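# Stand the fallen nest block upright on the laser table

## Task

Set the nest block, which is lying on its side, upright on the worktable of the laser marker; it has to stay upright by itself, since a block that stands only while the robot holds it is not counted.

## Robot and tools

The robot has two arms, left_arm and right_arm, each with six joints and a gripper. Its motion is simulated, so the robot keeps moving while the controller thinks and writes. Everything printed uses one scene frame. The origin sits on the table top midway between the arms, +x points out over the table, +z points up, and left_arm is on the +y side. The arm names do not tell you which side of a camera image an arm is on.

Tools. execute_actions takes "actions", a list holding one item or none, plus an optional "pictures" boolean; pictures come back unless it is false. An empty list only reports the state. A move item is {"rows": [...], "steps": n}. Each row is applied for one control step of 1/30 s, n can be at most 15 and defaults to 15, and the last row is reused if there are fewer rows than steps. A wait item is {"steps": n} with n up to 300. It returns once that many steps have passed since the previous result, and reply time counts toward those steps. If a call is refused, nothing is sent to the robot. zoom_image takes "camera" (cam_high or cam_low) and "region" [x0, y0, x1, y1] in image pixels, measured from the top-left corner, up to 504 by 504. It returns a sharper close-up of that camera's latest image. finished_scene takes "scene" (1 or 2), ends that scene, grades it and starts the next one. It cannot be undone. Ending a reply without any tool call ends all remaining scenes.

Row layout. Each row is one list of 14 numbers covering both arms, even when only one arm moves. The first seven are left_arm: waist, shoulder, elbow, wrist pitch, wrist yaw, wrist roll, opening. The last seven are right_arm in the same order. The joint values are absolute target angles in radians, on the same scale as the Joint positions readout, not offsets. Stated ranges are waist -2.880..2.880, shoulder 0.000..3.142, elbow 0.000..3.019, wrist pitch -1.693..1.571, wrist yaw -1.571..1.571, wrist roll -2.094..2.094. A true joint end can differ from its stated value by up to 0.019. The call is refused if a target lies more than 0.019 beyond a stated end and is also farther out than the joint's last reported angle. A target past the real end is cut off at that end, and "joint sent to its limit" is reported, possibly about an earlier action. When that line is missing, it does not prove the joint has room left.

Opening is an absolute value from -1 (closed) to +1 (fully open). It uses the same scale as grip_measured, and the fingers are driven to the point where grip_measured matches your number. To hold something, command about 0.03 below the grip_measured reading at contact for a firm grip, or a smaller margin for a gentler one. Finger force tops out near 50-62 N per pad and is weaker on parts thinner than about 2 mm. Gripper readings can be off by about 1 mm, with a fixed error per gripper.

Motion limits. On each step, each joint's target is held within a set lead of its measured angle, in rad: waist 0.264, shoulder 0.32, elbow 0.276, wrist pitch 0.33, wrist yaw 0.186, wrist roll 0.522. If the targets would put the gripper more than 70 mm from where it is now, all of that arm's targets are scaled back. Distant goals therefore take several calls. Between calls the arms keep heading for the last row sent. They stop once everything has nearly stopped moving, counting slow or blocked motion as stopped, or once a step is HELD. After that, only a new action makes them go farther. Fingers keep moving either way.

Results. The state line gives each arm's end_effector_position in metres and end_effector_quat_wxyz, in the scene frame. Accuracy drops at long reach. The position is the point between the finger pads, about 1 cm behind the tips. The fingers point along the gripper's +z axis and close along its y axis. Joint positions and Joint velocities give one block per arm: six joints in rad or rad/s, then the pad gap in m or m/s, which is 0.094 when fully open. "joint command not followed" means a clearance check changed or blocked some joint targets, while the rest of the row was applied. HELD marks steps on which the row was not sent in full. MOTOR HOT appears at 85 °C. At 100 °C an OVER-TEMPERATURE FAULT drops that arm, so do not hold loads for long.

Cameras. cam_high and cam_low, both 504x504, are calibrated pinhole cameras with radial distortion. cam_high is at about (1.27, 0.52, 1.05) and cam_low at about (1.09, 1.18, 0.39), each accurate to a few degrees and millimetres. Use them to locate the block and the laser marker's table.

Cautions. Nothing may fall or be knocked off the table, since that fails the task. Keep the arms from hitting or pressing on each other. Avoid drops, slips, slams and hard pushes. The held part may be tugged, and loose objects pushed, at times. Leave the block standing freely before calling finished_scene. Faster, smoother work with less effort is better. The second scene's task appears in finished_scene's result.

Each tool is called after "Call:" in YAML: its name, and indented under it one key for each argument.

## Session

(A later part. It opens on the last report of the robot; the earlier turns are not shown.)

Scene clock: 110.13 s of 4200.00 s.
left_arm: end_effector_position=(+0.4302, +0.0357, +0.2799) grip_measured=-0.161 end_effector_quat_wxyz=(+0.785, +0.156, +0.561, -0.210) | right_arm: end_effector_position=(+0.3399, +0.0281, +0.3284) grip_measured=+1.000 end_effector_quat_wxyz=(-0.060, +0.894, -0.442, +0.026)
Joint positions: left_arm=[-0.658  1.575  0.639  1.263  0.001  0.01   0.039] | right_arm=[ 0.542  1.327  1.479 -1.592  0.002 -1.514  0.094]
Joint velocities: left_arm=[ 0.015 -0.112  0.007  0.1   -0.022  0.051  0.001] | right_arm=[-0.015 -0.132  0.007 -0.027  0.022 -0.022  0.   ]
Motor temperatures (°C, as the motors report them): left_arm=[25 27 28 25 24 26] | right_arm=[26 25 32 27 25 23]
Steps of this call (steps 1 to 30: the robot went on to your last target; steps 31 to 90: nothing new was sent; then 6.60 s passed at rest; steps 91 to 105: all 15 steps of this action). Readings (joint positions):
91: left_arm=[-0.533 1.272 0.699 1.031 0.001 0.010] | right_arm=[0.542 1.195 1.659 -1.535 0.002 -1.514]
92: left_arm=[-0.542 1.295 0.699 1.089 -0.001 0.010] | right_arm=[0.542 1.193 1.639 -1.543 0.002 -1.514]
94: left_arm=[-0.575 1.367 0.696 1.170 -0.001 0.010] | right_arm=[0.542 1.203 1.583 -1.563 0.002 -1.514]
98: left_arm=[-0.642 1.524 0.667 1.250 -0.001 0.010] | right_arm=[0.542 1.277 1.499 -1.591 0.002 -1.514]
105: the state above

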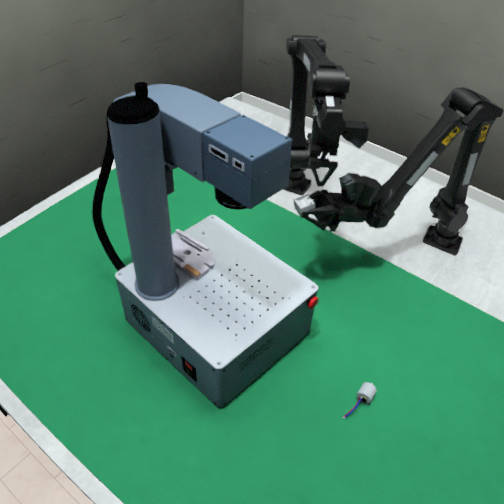

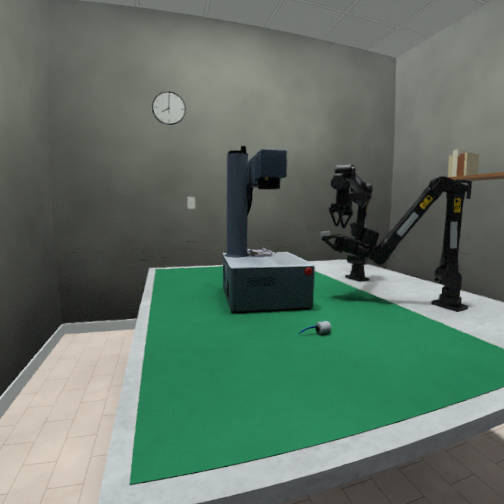

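Call:
execute_actions:
  actions:
    - {"rows":[[-0.658,1.575,0.64,1.3,0,0.0,-0.2,0.42,1.43,1.62,-1.62,0,0.57,1]],"steps":15}

Scene clock: 118.83 s of 4200.00 s.
left_arm: end_effector_position=(+0.4283, +0.0370, +0.2874) grip_measured=-0.161 end_effector_quat_wxyz=(+0.790, +0.154, +0.554, -0.211) | right_arm: end_effector_position=(+0.4014, +0.0048, +0.3293) grip_measured=+1.000 end_effector_quat_wxyz=(+0.053, -0.332, +0.942, +0.013)
Joint positions: left_arm=[-0.657  1.564  0.639  1.271  0.001  0.01   0.039] | right_arm=[ 0.41   1.434  1.588 -1.616  0.    -0.099  0.094]
Joint velocities: left_arm=[0.005 0.005 0.002 0.007 0.051 0.007 0.001] | right_arm=[ 0.015 -0.005  0.002  0.002  0.007  2.821  0.   ]
Motor temperatures (°C, as the motors report them): left_arm=[25 27 28 25 24 26] | right_arm=[26 25 32 27 25 23]
Steps of this call (steps 1 to 30: the robot went on to your last target; steps 31 to 90: nothing new was sent; then 5.20 s passed at rest; steps 91 to 105: all 15 steps of this action). Readings (joint positions):
91: left_arm=[-0.657 1.564 0.639 1.271 0.001 0.010] | right_arm=[0.536 1.321 1.488 -1.601 -0.001 -1.445]
92: left_arm=[-0.657 1.564 0.639 1.271 0.001 0.010] | right_arm=[0.520 1.338 1.515 -1.614 -0.003 -1.349]
94: left_arm=[-0.657 1.564 0.639 1.271 0.001 0.010] | right_arm=[0.470 1.382 1.570 -1.616 -0.003 -1.157]
98: left_arm=[-0.657 1.564 0.639 1.271 0.001 0.010] | right_arm=[0.406 1.427 1.588 -1.616 0.000 -0.771]
105: the state above

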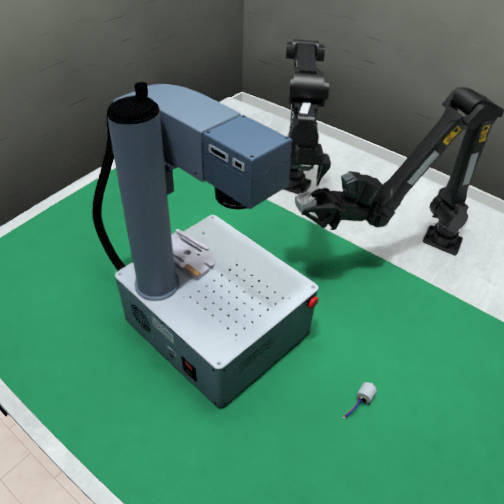

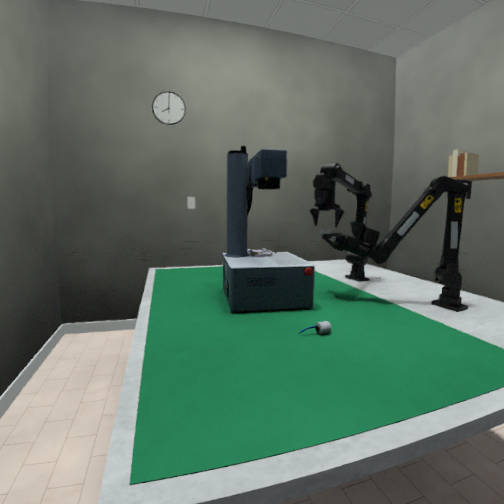

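Call:
execute_actions:
  actions:
    - {"rows":[[-0.658,1.575,0.64,1.42,0,0.0,-0.2,0.45,1.5,1.68,-1.64,0,0.57,1]],"steps":15}

Scene clock: 121.73 s of 4200.00 s.
left_arm: end_effector_position=(+0.4212, +0.0458, +0.3096) grip_measured=-0.161 end_effector_quat_wxyz=(+0.819, +0.137, +0.514, -0.217) | right_arm: end_effector_position=(+0.4054, +0.0237, +0.3290) grip_measured=+1.000 end_effector_quat_wxyz=(+0.039, -0.026, +0.999, +0.025)
Joint positions: left_arm=[-0.652  1.568  0.636  1.383 -0.007  0.004  0.039] | right_arm=[ 0.441  1.481  1.639 -1.636  0.002  0.556  0.094]
Joint velocities: left_arm=[ 0.005 -0.024 -0.007 -0.002 -0.081  0.037  0.   ] | right_arm=[-0.005  0.015 -0.022 -0.027  0.007  0.022  0.   ]
Motor temperatures (°C, as the motors report them): left_arm=[25 27 27 25 24 26] | right_arm=[26 26 32 27 25 23]
Steps of this call (steps 1 to 45: the robot went on to your last target; steps 46 to 72: nothing new was sent; steps 73 to 87: all 15 steps of this action). Readings (joint positions):
73: left_arm=[-0.657 1.565 0.639 1.286 0.001 0.010] | right_arm=[0.412 1.437 1.592 -1.620 0.000 0.555]
74: left_arm=[-0.657 1.568 0.638 1.321 0.001 0.010] | right_arm=[0.416 1.445 1.606 -1.629 0.000 0.556]
76: left_arm=[-0.657 1.568 0.638 1.369 0.001 0.010] | right_arm=[0.428 1.465 1.631 -1.631 0.000 0.556]
80: left_arm=[-0.652 1.568 0.636 1.382 -0.007 0.005] | right_arm=[0.441 1.480 1.638 -1.636 0.002 0.556]
87: the state above

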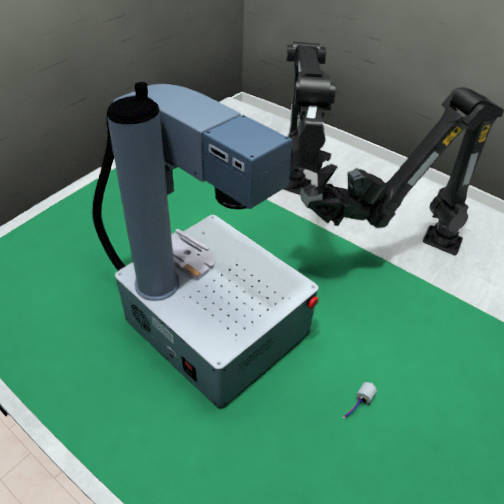

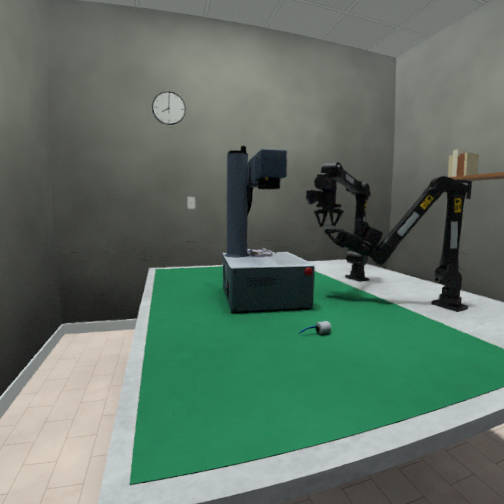

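Call:
execute_actions:
  actions:
    - {"rows":[[-0.658,1.575,0.64,1.40,0,0.0,-0.2,0.45,1.42,1.66,-1.66,0,-0.45,1]],"steps":15}

Call:
zoom_image:
  camera: "cam_high"
  region: [260, 120, 420, 260]

Scene clock: 126.33 s of 4200.00 s.
left_arm: end_effector_position=(+0.4208, +0.0451, +0.3096) grip_measured=-0.161 end_effector_quat_wxyz=(+0.819, +0.138, +0.513, -0.218) | right_arm: end_effector_position=(+0.3926, +0.0150, +0.3518) grip_measured=+1.000 end_effector_quat_wxyz=(+0.065, -0.472, +0.879, +0.007)
Joint positions: left_arm=[-0.653  1.568  0.636  1.383 -0.003  0.004  0.039] | right_arm=[ 0.441  1.426  1.639 -1.653  0.002 -0.376  0.094]
Joint velocities: left_arm=[-0.005 -0.005 -0.007  0.007 -0.022  0.022  0.001] | right_arm=[-0.005 -0.034 -0.017  0.012 -0.037 -0.374  0.   ]
Motor temperatures (°C, as the motors report them): left_arm=[25 27 27 25 24 26] | right_arm=[26 26 33 27 25 23]
Steps of this call (steps 1 to 15: the robot went on to your last target; steps 16 to 90: nothing new was sent; then 1.10 s passed at rest; steps 91 to 105: all 15 steps of this action). Readings (joint positions):
91: left_arm=[-0.652 1.568 0.636 1.383 -0.006 0.004] | right_arm=[0.441 1.478 1.639 -1.638 0.002 0.487]
92: left_arm=[-0.652 1.568 0.636 1.383 -0.004 0.004] | right_arm=[0.441 1.475 1.639 -1.642 0.002 0.390]
94: left_arm=[-0.653 1.568 0.636 1.383 -0.003 0.004] | right_arm=[0.441 1.463 1.639 -1.648 0.002 0.198]
98: left_arm=[-0.653 1.568 0.636 1.383 -0.003 0.004] | right_arm=[0.441 1.436 1.639 -1.652 0.002 -0.153]
105: the state above

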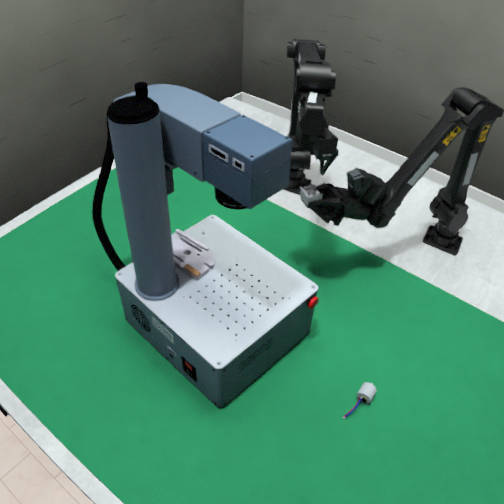

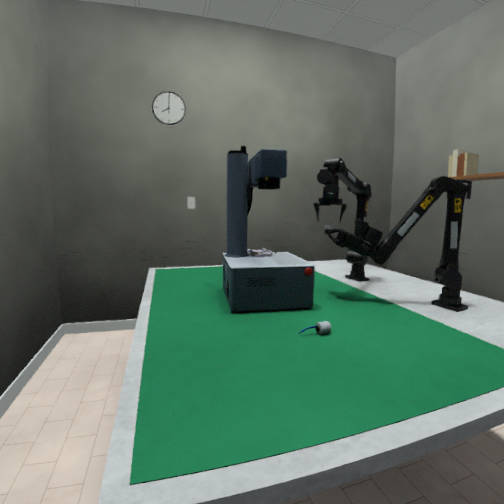

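Region (260, 120, 420, 260) of cam_high's 504x504 image, scaled by 3.150, with more detail than that image has; it fills the top 441 rows of this view, and the rest is white.

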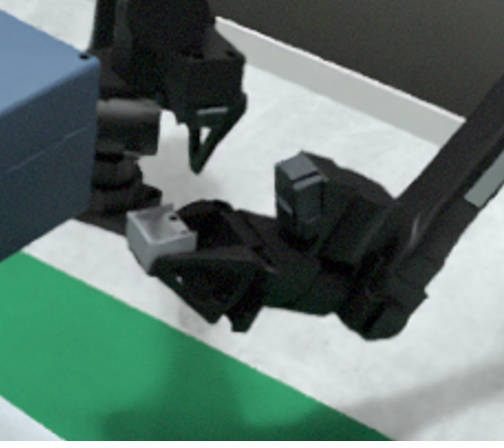

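Call:
execute_actions:
  actions:
    - {"rows":[[-0.658,1.575,0.64,1.40,0,0.0,-0.2,0.45,1.52,1.76,-1.68,0,-0.45,1]],"steps":15}

Call:
zoom_image:
  camera: "cam_high"
  region: [260, 120, 420, 260]

Scene clock: 131.87 s of 4200.00 s.
left_arm: end_effector_position=(+0.4208, +0.0451, +0.3096) grip_measured=-0.161 end_effector_quat_wxyz=(+0.819, +0.138, +0.513, -0.218) | right_arm: end_effector_position=(+0.4160, +0.0313, +0.3463) grip_measured=+1.000 end_effector_quat_wxyz=(+0.052, -0.498, +0.866, +0.004)
Joint positions: left_arm=[-0.653  1.568  0.636  1.383 -0.003  0.004  0.039] | right_arm=[ 0.441  1.516  1.723 -1.673  0.002 -0.436  0.094]
Joint velocities: left_arm=[-0.005 -0.005  0.017  0.012  0.007 -0.022 -0.   ] | right_arm=[-0.015 -0.005  0.027 -0.017  0.022  0.022  0.   ]
Motor temperatures (°C, as the motors report them): left_arm=[25 27 27 25 24 26] | right_arm=[26 26 33 27 25 23]
Steps of this call (steps 1 to 30: the robot went on to your last target; steps 31 to 90: nothing new was sent; then 2.03 s passed at rest; steps 91 to 105: all 15 steps of this action). Readings (joint positions):
91: left_arm=[-0.653 1.568 0.636 1.383 -0.003 0.004] | right_arm=[0.441 1.432 1.646 -1.659 0.002 -0.435]
92: left_arm=[-0.653 1.568 0.636 1.383 -0.003 0.004] | right_arm=[0.441 1.445 1.669 -1.671 0.002 -0.436]
94: left_arm=[-0.653 1.568 0.636 1.383 -0.003 0.004] | right_arm=[0.441 1.477 1.711 -1.673 0.002 -0.436]
98: left_arm=[-0.653 1.568 0.636 1.383 -0.003 0.004] | right_arm=[0.441 1.509 1.723 -1.673 0.002 -0.436]
105: the state above

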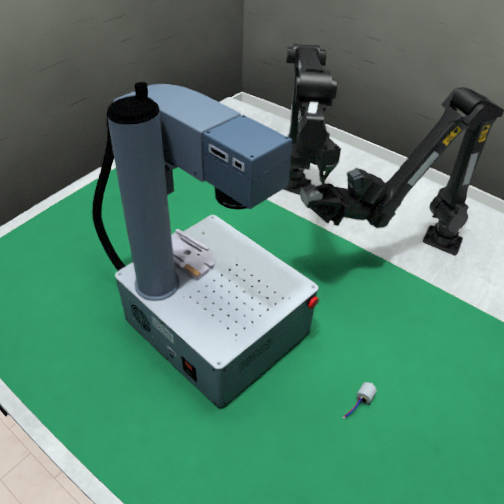

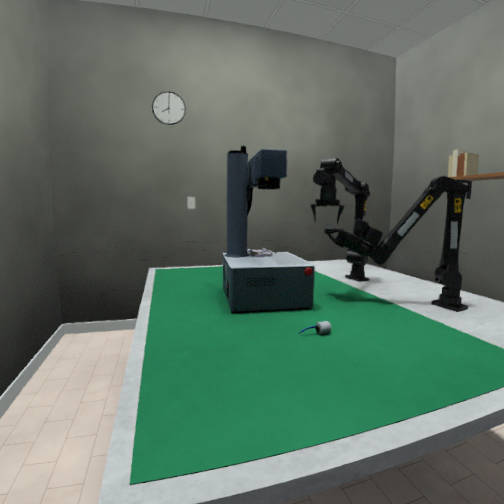

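Region (260, 120, 420, 260) of cam_high's 504x504 image, scaled by 3.150, with more detail than that image has; it fills the top 441 rows of this view, and the rest is white.

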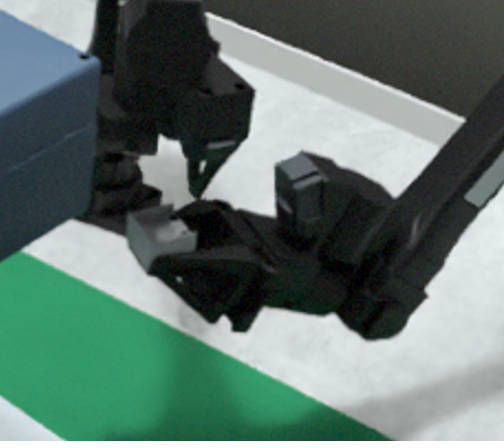

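Call:
execute_actions:
  actions:
    - {"rows":[[-0.658,1.575,0.64,1.40,0,0.0,-0.2,0.44,1.60,1.75,-1.69,0,-0.45,1]],"steps":15}

Call:
zoom_image:
  camera: "cam_high"
  region: [260, 120, 420, 260]

Scene clock: 136.47 s of 4200.00 s.
left_arm: end_effector_position=(+0.4208, +0.0451, +0.3096) grip_measured=-0.161 end_effector_quat_wxyz=(+0.819, +0.138, +0.513, -0.218) | right_arm: end_effector_position=(+0.4299, +0.0410, +0.3076) grip_measured=+1.000 end_effector_quat_wxyz=(+0.008, -0.499, +0.867, -0.000)
Joint positions: left_arm=[-0.653  1.568  0.636  1.383 -0.003  0.004  0.039] | right_arm=[ 0.441  1.604  1.726 -1.677  0.002 -0.436  0.094]
Joint velocities: left_arm=[-0.005 -0.015  0.032 -0.012 -0.022  0.007  0.001] | right_arm=[-0.005  0.015  0.007 -0.012 -0.022 -0.066  0.   ]
Motor temperatures (°C, as the motors report them): left_arm=[25 27 27 25 24 26] | right_arm=[26 26 33 27 25 23]
joint sent to its limit (right arm) — the command would take joint 4 (wrist pitch) past its lower limit, so that joint was sent only as far as its limit.
Steps of this call (steps 1 to 15: the robot went on to your last target; steps 16 to 90: nothing new was sent; then 1.10 s passed at rest; steps 91 to 105: all 15 steps of this action). Readings (joint positions):
91: left_arm=[-0.653 1.568 0.636 1.383 -0.003 0.004] | right_arm=[0.441 1.520 1.723 -1.675 0.002 -0.436]
92: left_arm=[-0.653 1.568 0.636 1.383 -0.003 0.004] | right_arm=[0.441 1.525 1.726 -1.677 0.002 -0.436]
94: left_arm=[-0.653 1.568 0.636 1.383 -0.003 0.004] | right_arm=[0.441 1.545 1.726 -1.677 0.002 -0.436]
98: left_arm=[-0.653 1.568 0.636 1.383 -0.003 0.004] | right_arm=[0.441 1.590 1.726 -1.677 0.002 -0.436]
105: the state above

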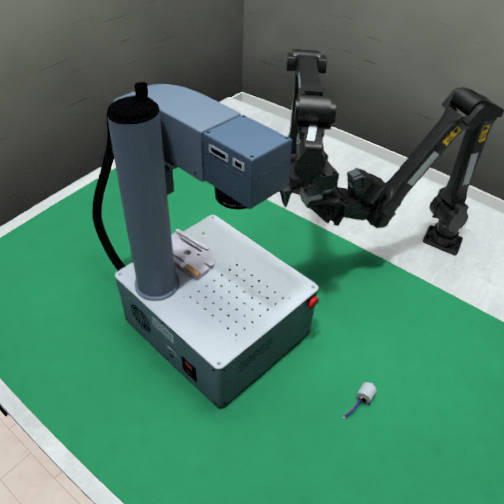

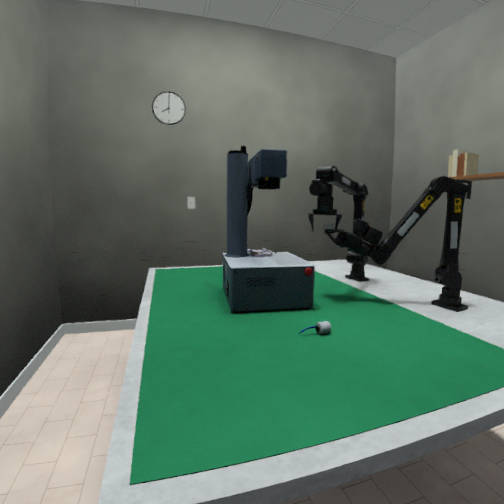

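Region (260, 120, 420, 260) of cam_high's 504x504 image, scaled by 3.150, with more detail than that image has; it fills the top 441 rows of this view, and the rest is white.

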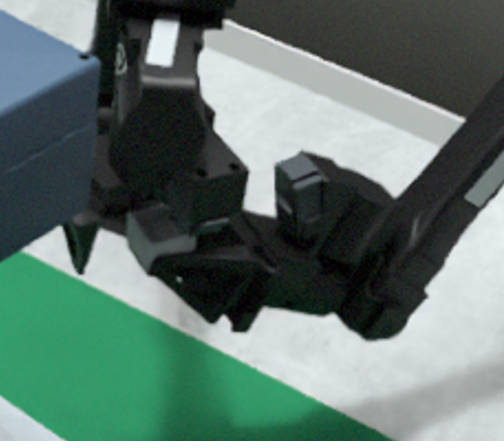

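Close right.

Call:
execute_actions:
  actions:
    - {"rows":[[-0.658,1.575,0.64,1.40,0,0.0,-0.2,0.44,1.60,1.75,-1.69,0,-0.45,-1]],"steps":15}
  pictures: false

Scene clock: 140.20 s of 4200.00 s.
left_arm: end_effector_position=(+0.4257, +0.0489, +0.3101) grip_measured=-0.161 end_effector_quat_wxyz=(+0.821, +0.132, +0.513, -0.213) | right_arm: end_effector_position=(+0.4168, +0.0556, +0.3074) grip_measured=-0.153 end_effector_quat_wxyz=(+0.003, -0.511, +0.860, +0.013)
Joint positions: left_arm=[-0.645  1.575  0.643  1.385 -0.013  0.004  0.039] | right_arm=[ 0.472  1.603  1.724 -1.683 -0.025 -0.433  0.04 ]
Joint velocities: left_arm=[-0.005  0.005  0.017 -0.002 -0.037 -0.007 -0.001] | right_arm=[-0.005 -0.005 -0.002 -0.007  0.037 -0.037 -0.001]
Motor temperatures (°C, as the motors report them): left_arm=[25 27 27 25 24 26] | right_arm=[26 26 33 27 25 23]
joint sent to its limit (right arm) — the command would take joint 4 (wrist pitch) past its lower limit, so that joint was sent only as far as its limit.
Steps of this call (steps 1 to 15: the robot went on to your last target; steps 16 to 90: nothing new was sent; then 0.23 s passed at rest; steps 91 to 105: all 15 steps of this action). Readings (joint positions):
91: left_arm=[-0.653 1.568 0.636 1.383 -0.003 0.004] | right_arm=[0.441 1.604 1.726 -1.677 0.002 -0.436]
92: left_arm=[-0.653 1.568 0.637 1.383 -0.003 0.004] | right_arm=[0.442 1.604 1.726 -1.681 -0.014 -0.436]
94: left_arm=[-0.649 1.573 0.642 1.383 -0.012 0.004] | right_arm=[0.458 1.603 1.724 -1.684 -0.038 -0.439]
98: left_arm=[-0.645 1.575 0.643 1.385 -0.013 0.004] | right_arm=[0.472 1.603 1.724 -1.683 -0.024 -0.433]
105: the state above

Gripped. Open left, then lift right.

Call:
execute_actions:
  actions:
    - {"rows":[[-0.65,1.575,0.64,1.39,0,0.0,1,0.47,1.60,1.73,-1.68,0,-0.44,-0.2]],"steps":15}
  pictures: false

Call:
execute_actions:
  actions:
    - {"rows":[[-0.65,1.575,0.64,1.39,0,0.0,1,0.47,1.50,1.70,-1.68,0,-0.44,-0.2]],"steps":15}

Scene clock: 144.10 s of 4200.00 s.
left_arm: end_effector_position=(+0.4248, +0.0473, +0.3101) grip_measured=+1.000 end_effector_quat_wxyz=(+0.820, +0.136, +0.512, -0.215) | right_arm: end_effector_position=(+0.4191, +0.0526, +0.3073) grip_measured=-0.153 end_effector_quat_wxyz=(+0.004, -0.511, +0.860, +0.002)
Joint positions: left_arm=[-0.645  1.575  0.643  1.385 -0.003  0.004  0.094] | right_arm=[ 0.472  1.603  1.724 -1.683 -0.003 -0.433  0.04 ]
Joint velocities: left_arm=[-0.005  0.005  0.007 -0.007 -0.037  0.066  0.   ] | right_arm=[-0.005 -0.015  0.002 -0.002  0.007 -0.037  0.   ]
Motor temperatures (°C, as the motors report them): left_arm=[25 27 27 25 24 26] | right_arm=[26 26 33 27 25 23]
joint sent to its limit (right arm) — the command would take joint 4 (wrist pitch) past its lower limit, so that joint was sent only as far as its limit.
Steps of this call (steps 1 to 15: the robot went on to your last target; steps 16 to 90: nothing new was sent; then 0.40 s passed at rest; steps 91 to 105: all 15 steps of this action). Readings (joint positions):
91: left_arm=[-0.645 1.575 0.643 1.385 -0.010 0.004] | right_arm=[0.473 1.603 1.724 -1.683 -0.018 -0.433]
92: left_arm=[-0.645 1.575 0.643 1.385 -0.006 0.004] | right_arm=[0.473 1.603 1.724 -1.683 -0.008 -0.433]
94: left_arm=[-0.645 1.575 0.643 1.385 -0.004 0.004] | right_arm=[0.472 1.603 1.724 -1.683 -0.003 -0.433]
98: left_arm=[-0.645 1.575 0.643 1.385 -0.003 0.004] | right_arm=[0.472 1.603 1.724 -1.683 -0.003 -0.433]
105: the state above

Scene clock: 144.60 s of 4200.00 s.
left_arm: end_effector_position=(+0.4248, +0.0473, +0.3101) grip_measured=+1.000 end_effector_quat_wxyz=(+0.820, +0.136, +0.512, -0.215) | right_arm: end_effector_position=(+0.3990, +0.0376, +0.3364) grip_measured=-0.153 end_effector_quat_wxyz=(+0.036, -0.511, +0.859, +0.005)
Joint positions: left_arm=[-0.645  1.575  0.643  1.385 -0.003  0.004  0.094] | right_arm=[ 0.472  1.505  1.686 -1.679 -0.003 -0.433  0.04 ]
Joint velocities: left_arm=[ 0.005  0.005 -0.002  0.002  0.037  0.022  0.   ] | right_arm=[-0.015  0.005  0.007 -0.022 -0.037  0.022 -0.001]
Motor temperatures (°C, as the motors report them): left_arm=[25 27 27 25 24 26] | right_arm=[26 26 33 27 25 23]
Steps of this call (steps 1 to 15: all 15 steps of this action). Readings (joint positions):
1: left_arm=[-0.645 1.575 0.643 1.385 -0.003 0.004] | right_arm=[0.472 1.598 1.720 -1.681 -0.003 -0.433]
2: left_arm=[-0.645 1.575 0.643 1.385 -0.003 0.004] | right_arm=[0.472 1.589 1.708 -1.679 -0.003 -0.433]
4: left_arm=[-0.645 1.575 0.643 1.385 -0.003 0.004] | right_arm=[0.472 1.564 1.688 -1.679 -0.003 -0.433]
8: left_arm=[-0.645 1.575 0.643 1.385 -0.003 0.004] | right_arm=[0.472 1.523 1.686 -1.679 -0.003 -0.433]
15: the state above

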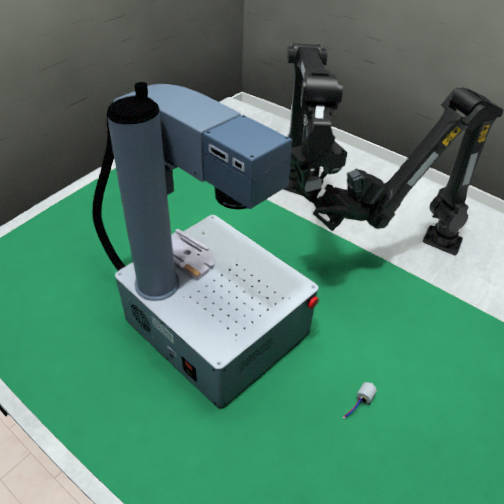

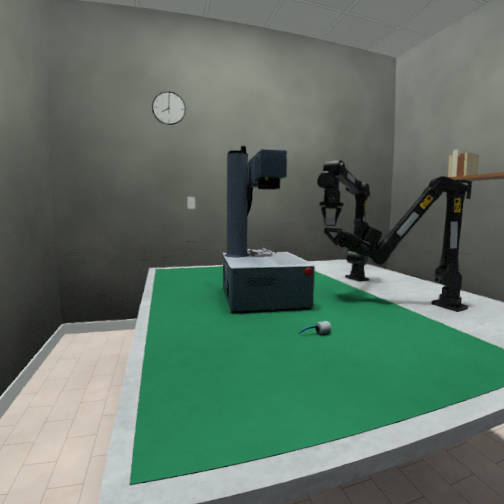

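Call:
execute_actions:
  actions:
    - {"rows":[[0.3,1.2,0.8,-0.9,0,0.0,1,0.32,1.72,1.90,-1.68,0,-0.44,-0.2]],"steps":15}

Scene clock: 149.13 s of 4200.00 s.
left_arm: end_effector_position=(+0.4864, +0.3136, +0.3955) grip_measured=+1.000 end_effector_quat_wxyz=(+0.795, +0.003, +0.607, +0.000) | right_arm: end_effector_position=(+0.5105, +0.0060, +0.2890) grip_measured=-0.153 end_effector_quat_wxyz=(+0.004, -0.436, +0.900, -0.001)
Joint positions: left_arm=[-0.128  1.221  0.734  0.755  0.002  0.005  0.094] | right_arm=[ 0.301  1.748  1.863 -1.678  0.001 -0.433  0.04 ]
Joint velocities: left_arm=[ 1.587 -0.347  0.178 -1.624  0.007 -0.081  0.   ] | right_arm=[ 0.083 -0.093 -0.007  0.012 -0.037  0.022 -0.   ]
Motor temperatures (°C, as the motors report them): left_arm=[25 27 27 25 24 26] | right_arm=[26 26 33 27 25 23]
Steps of this call (steps 1 to 15: the robot went on to your last target; steps 16 to 90: nothing new was sent; then 1.03 s passed at rest; steps 91 to 105: all 15 steps of this action). Readings (joint positions):
91: left_arm=[-0.640 1.567 0.644 1.369 -0.001 0.004] | right_arm=[0.467 1.514 1.695 -1.683 -0.004 -0.433]
92: left_arm=[-0.628 1.552 0.644 1.330 0.001 0.004] | right_arm=[0.458 1.532 1.723 -1.684 -0.005 -0.433]
94: left_arm=[-0.581 1.502 0.648 1.261 0.001 0.004] | right_arm=[0.420 1.591 1.794 -1.684 -0.005 -0.433]
98: left_arm=[-0.453 1.378 0.670 1.110 0.002 0.005] | right_arm=[0.332 1.698 1.863 -1.678 -0.001 -0.433]
105: the state above

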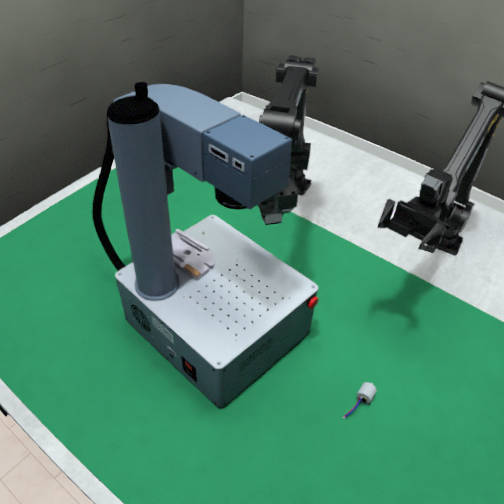

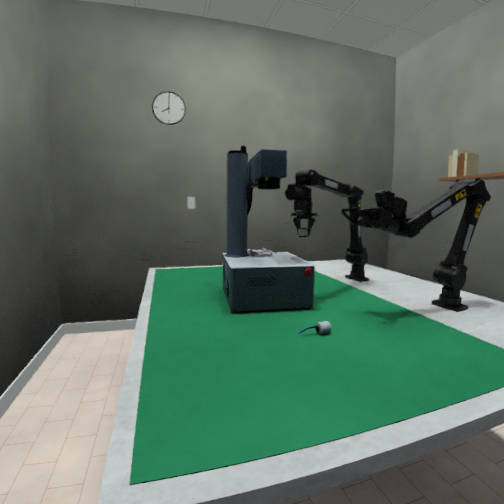

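Call:
execute_actions:
  actions:
    - {"rows":[[0.3,1.2,0.8,-0.9,0,0.0,1,0.36,1.90,1.93,-1.60,0,-0.44,-0.2]],"steps":15}

Scene clock: 152.97 s of 4200.00 s.
left_arm: end_effector_position=(+0.2787, +0.4624, +0.1077) grip_measured=+1.000 end_effector_quat_wxyz=(+0.121, -0.208, +0.970, +0.028) | right_arm: end_effector_position=(+0.5372, +0.0582, +0.2056) grip_measured=-0.153 end_effector_quat_wxyz=(-0.031, -0.462, +0.886, -0.002)
Joint positions: left_arm=[ 0.301  1.201  0.762 -0.883 -0.002  0.005  0.094] | right_arm=[ 0.36   1.929  1.903 -1.605  0.001 -0.433  0.04 ]
Joint velocities: left_arm=[-0.005 -0.015 -0.007 -0.022 -0.007 -0.007  0.   ] | right_arm=[-0.015 -0.093  0.037  0.007  0.037 -0.007 -0.001]
Motor temperatures (°C, as the motors report them): left_arm=[25 27 28 25 24 26] | right_arm=[26 26 33 27 25 23]
Steps of this call (steps 1 to 45: the robot went on to your last target; steps 46 to 100: nothing new was sent; steps 101 to 115: all 15 steps of this action). Readings (joint positions):
101: left_arm=[0.301 1.201 0.762 -0.883 -0.002 0.005] | right_arm=[0.316 1.752 1.863 -1.673 0.001 -0.433]
102: left_arm=[0.301 1.201 0.762 -0.883 -0.002 0.005] | right_arm=[0.318 1.762 1.875 -1.661 0.001 -0.433]
104: left_arm=[0.301 1.201 0.762 -0.883 -0.002 0.005] | right_arm=[0.328 1.804 1.897 -1.630 0.001 -0.433]
108: left_arm=[0.301 1.201 0.762 -0.883 -0.002 0.005] | right_arm=[0.351 1.889 1.903 -1.607 0.001 -0.433]
115: the state above

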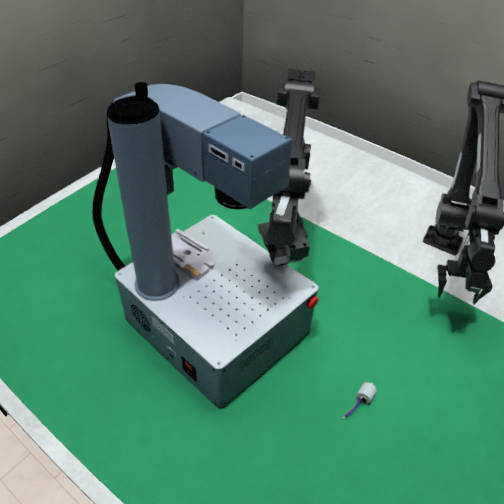

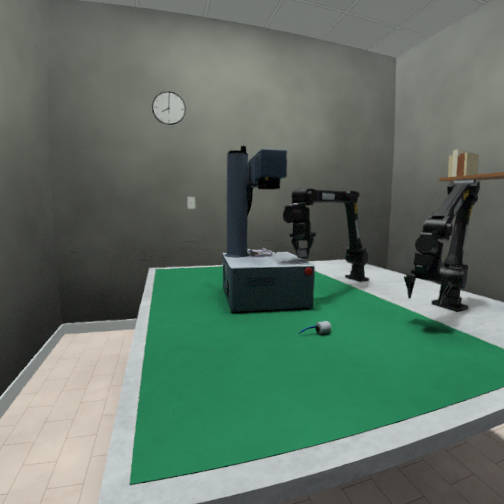

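Call:
zoom_image:
  camera: "cam_low"
  region: [240, 200, 360, 290]

Region (240, 200, 360, 290) of cam_low's 504x504 image, scaled by 4.200, with more detail than that image has; it fills the top 378 rows of this view, and the rest is white.

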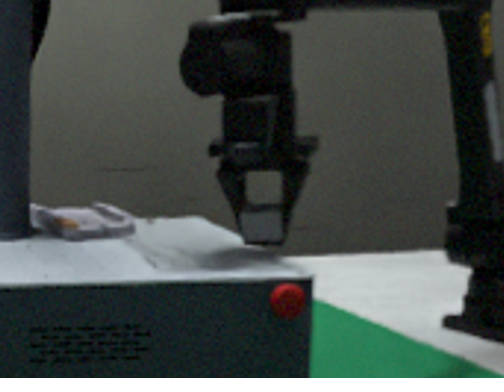

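Call:
execute_actions:
  actions:
    - {"rows":[[0.3,1.2,0.8,-0.9,0,0.0,1,0.34,1.95,2.04,-1.64,0,-0.44,-0.2]],"steps":15}
  pictures: false

Scene clock: 159.47 s of 4200.00 s.
left_arm: end_effector_position=(+0.2787, +0.4624, +0.1077) grip_measured=+1.000 end_effector_quat_wxyz=(+0.121, -0.208, +0.970, +0.028) | right_arm: end_effector_position=(+0.5563, +0.0603, +0.2318) grip_measured=-0.153 end_effector_quat_wxyz=(-0.005, -0.456, +0.890, -0.001)
Joint positions: left_arm=[ 0.301  1.201  0.762 -0.883 -0.002  0.005  0.094] | right_arm=[ 0.348  1.946  1.997 -1.632  0.001 -0.433  0.04 ]
Joint velocities: left_arm=[-0.015 -0.005 -0.037  0.002 -0.037  0.022  0.   ] | right_arm=[-0.015 -0.005 -0.012 -0.012  0.051 -0.022 -0.   ]
Motor temperatures (°C, as the motors report them): left_arm=[25 27 29 25 24 26] | right_arm=[26 27 33 27 25 23]
Steps of this call (steps 1 to 15: the robot went on to your last target; steps 16 to 90: nothing new was sent; then 3.00 s passed at rest; steps 91 to 105: all 15 steps of this action). Readings (joint positions):
91: left_arm=[0.301 1.201 0.762 -0.883 -0.002 0.005] | right_arm=[0.360 1.929 1.911 -1.612 0.001 -0.433]
92: left_arm=[0.301 1.201 0.762 -0.883 -0.002 0.005] | right_arm=[0.359 1.937 1.931 -1.623 0.001 -0.433]
94: left_arm=[0.301 1.201 0.762 -0.883 -0.002 0.005] | right_arm=[0.357 1.946 1.968 -1.628 0.001 -0.433]
98: left_arm=[0.301 1.201 0.762 -0.883 -0.002 0.005] | right_arm=[0.350 1.946 1.997 -1.630 0.001 -0.433]
105: the state above

Lower.

Call:
execute_actions:
  actions:
    - {"rows":[[0.3,1.2,0.8,-0.9,0,0.0,1,0.34,2.03,2.06,-1.58,0,-0.44,-0.2]],"steps":15}

Call:
zoom_image:
  camera: "cam_low"
  region: [240, 200, 360, 290]

Scene clock: 163.17 s of 4200.00 s.
left_arm: end_effector_position=(+0.2787, +0.4624, +0.1077) grip_measured=+1.000 end_effector_quat_wxyz=(+0.121, -0.208, +0.970, +0.028) | right_arm: end_effector_position=(+0.5763, +0.0717, +0.1941) grip_measured=-0.154 end_effector_quat_wxyz=(-0.011, -0.456, +0.890, -0.001)
Joint positions: left_arm=[ 0.301  1.201  0.762 -0.883 -0.002  0.005  0.094] | right_arm=[ 0.348  2.025  2.022 -1.589  0.001 -0.433  0.04 ]
Joint velocities: left_arm=[-0.005 -0.005 -0.012 -0.017 -0.037 -0.051  0.   ] | right_arm=[-0.005 -0.005 -0.007 -0.012 -0.007 -0.037  0.002]
Motor temperatures (°C, as the motors report them): left_arm=[25 27 29 25 24 26] | right_arm=[26 27 34 27 25 23]
Steps of this call (steps 1 to 15: the robot went on to your last target; steps 16 to 90: nothing new was sent; then 0.20 s passed at rest; steps 91 to 105: all 15 steps of this action). Readings (joint positions):
91: left_arm=[0.301 1.201 0.762 -0.883 -0.002 0.005] | right_arm=[0.348 1.950 1.998 -1.628 0.001 -0.433]
92: left_arm=[0.301 1.201 0.762 -0.883 -0.002 0.005] | right_arm=[0.348 1.957 2.007 -1.618 0.001 -0.433]
94: left_arm=[0.301 1.201 0.762 -0.883 -0.002 0.005] | right_arm=[0.348 1.978 2.020 -1.597 0.001 -0.433]
98: left_arm=[0.301 1.201 0.762 -0.883 -0.002 0.005] | right_arm=[0.348 2.017 2.021 -1.588 0.001 -0.433]
105: the state above

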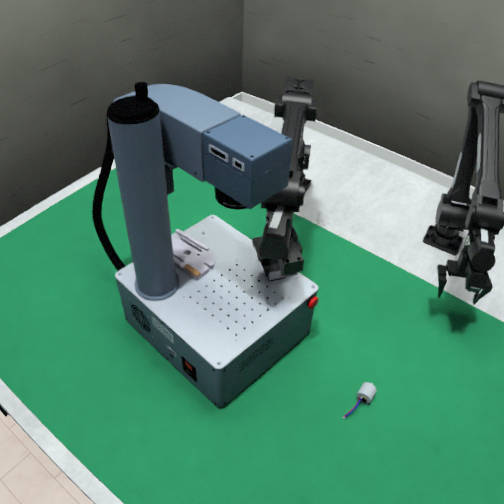

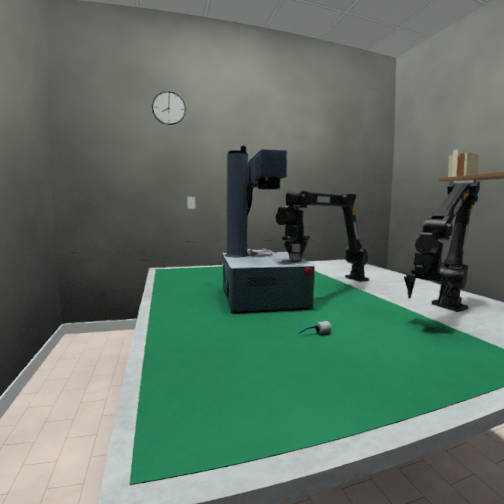

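Region (240, 200, 360, 290) of cam_low's 504x504 image, scaled by 4.200, with more detail than that image has; it fills the top 378 rows of this view, and the rest is white.

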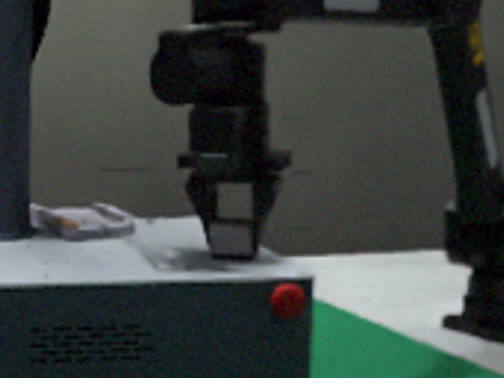

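Good. Release and lift.

Call:
execute_actions:
  actions:
    - {"rows":[[0.3,1.2,0.8,-0.9,0,0.0,1,0.34,2.025,2.02,-1.59,0,-0.44,1]],"steps":15}
  pictures: false

Call:
execute_actions:
  actions:
    - {"rows":[[0.3,1.2,0.8,-0.9,0,0.0,1,0.34,1.93,2.0,-1.63,0,-0.44,1]],"steps":15}

Call:
zoom_image:
  camera: "cam_high"
  region: [180, 200, 330, 320]

Scene clock: 167.67 s of 4200.00 s.
left_arm: end_effector_position=(+0.2787, +0.4624, +0.1077) grip_measured=+1.000 end_effector_quat_wxyz=(+0.121, -0.208, +0.970, +0.028) | right_arm: end_effector_position=(+0.5756, +0.0713, +0.1926) grip_measured=+1.000 end_effector_quat_wxyz=(-0.012, -0.456, +0.890, -0.001)
Joint positions: left_arm=[ 0.301  1.201  0.762 -0.883 -0.002  0.005  0.094] | right_arm=[ 0.348  2.025  2.019 -1.589  0.001 -0.433  0.094]
Joint velocities: left_arm=[ 0.015 -0.015 -0.032  0.002 -0.007 -0.007  0.   ] | right_arm=[-0.005  0.015  0.012  0.002  0.022  0.081  0.   ]
Motor temperatures (°C, as the motors report them): left_arm=[25 27 30 25 24 26] | right_arm=[26 27 34 27 25 23]
Steps of this call (steps 1 to 15: the robot went on to your last target; steps 16 to 90: nothing new was sent; then 1.00 s passed at rest; steps 91 to 105: all 15 steps of this action). Readings (joint positions):
91: left_arm=[0.301 1.201 0.762 -0.883 -0.002 0.005] | right_arm=[0.348 2.025 2.022 -1.589 0.001 -0.433]
92: left_arm=[0.301 1.201 0.762 -0.883 -0.002 0.005] | right_arm=[0.348 2.025 2.022 -1.589 0.001 -0.433]
94: left_arm=[0.301 1.201 0.762 -0.883 -0.002 0.005] | right_arm=[0.348 2.025 2.021 -1.589 0.001 -0.433]
98: left_arm=[0.301 1.201 0.762 -0.883 -0.002 0.005] | right_arm=[0.348 2.025 2.019 -1.589 0.001 -0.433]
105: the state above

Scene clock: 168.17 s of 4200.00 s.
left_arm: end_effector_position=(+0.2787, +0.4624, +0.1077) grip_measured=+1.000 end_effector_quat_wxyz=(+0.121, -0.208, +0.970, +0.028) | right_arm: end_effector_position=(+0.5559, +0.0601, +0.2352) grip_measured=+1.000 end_effector_quat_wxyz=(+0.001, -0.456, +0.890, -0.000)
Joint positions: left_arm=[ 0.301  1.201  0.762 -0.883 -0.002  0.005  0.094] | right_arm=[ 0.348  1.935  1.99  -1.623  0.001 -0.433  0.094]
Joint velocities: left_arm=[ 0.005 -0.005 -0.012  0.007 -0.022 -0.051  0.   ] | right_arm=[-0.005 -0.015  0.012 -0.012  0.051  0.066  0.   ]
Motor temperatures (°C, as the motors report them): left_arm=[25 27 30 25 24 26] | right_arm=[26 27 34 27 25 23]
Steps of this call (steps 1 to 15: all 15 steps of this action). Readings (joint positions):
1: left_arm=[0.301 1.201 0.762 -0.883 -0.002 0.005] | right_arm=[0.348 2.021 2.016 -1.591 0.001 -0.433]
2: left_arm=[0.301 1.201 0.762 -0.883 -0.002 0.005] | right_arm=[0.348 2.014 2.005 -1.600 0.001 -0.433]
4: left_arm=[0.301 1.201 0.762 -0.883 -0.002 0.005] | right_arm=[0.348 1.994 1.991 -1.617 0.001 -0.433]
8: left_arm=[0.301 1.201 0.762 -0.883 -0.002 0.005] | right_arm=[0.348 1.958 1.990 -1.622 0.001 -0.433]
15: the state above

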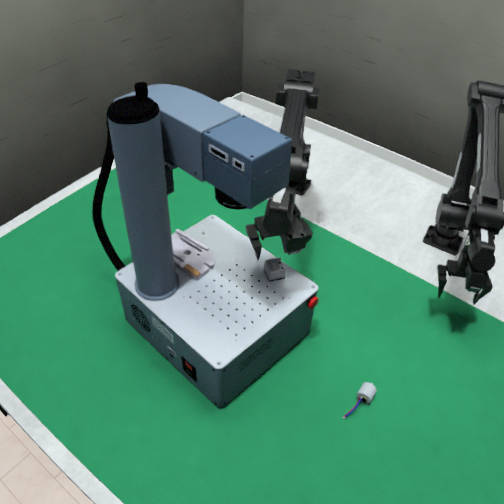

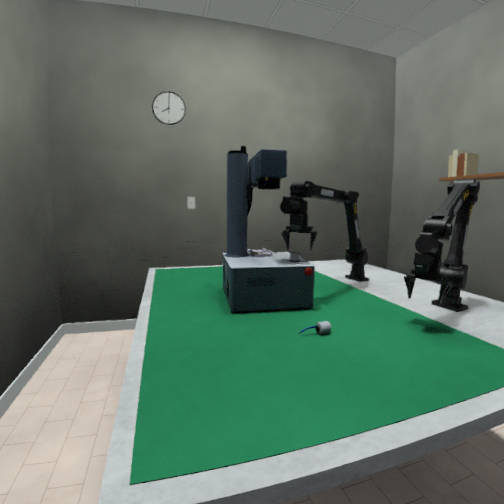

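Region (180, 200, 330, 320) of cam_high's 504x504 image, scaled by 3.360, with more detail than that image has; it fills the top 403 rows of this view, and the rest is white.

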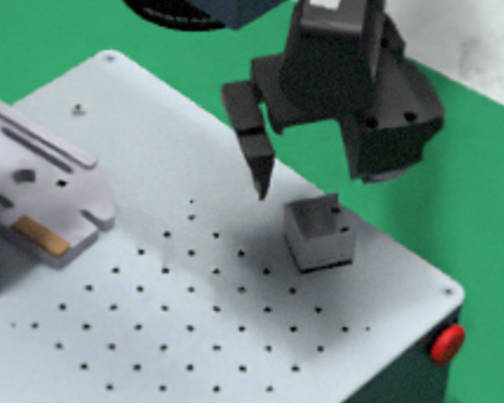

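The block is standing with its black base down, and it is on the worktable.

Call:
finished_scene:
  scene: 1

The scene is finished: the task was done.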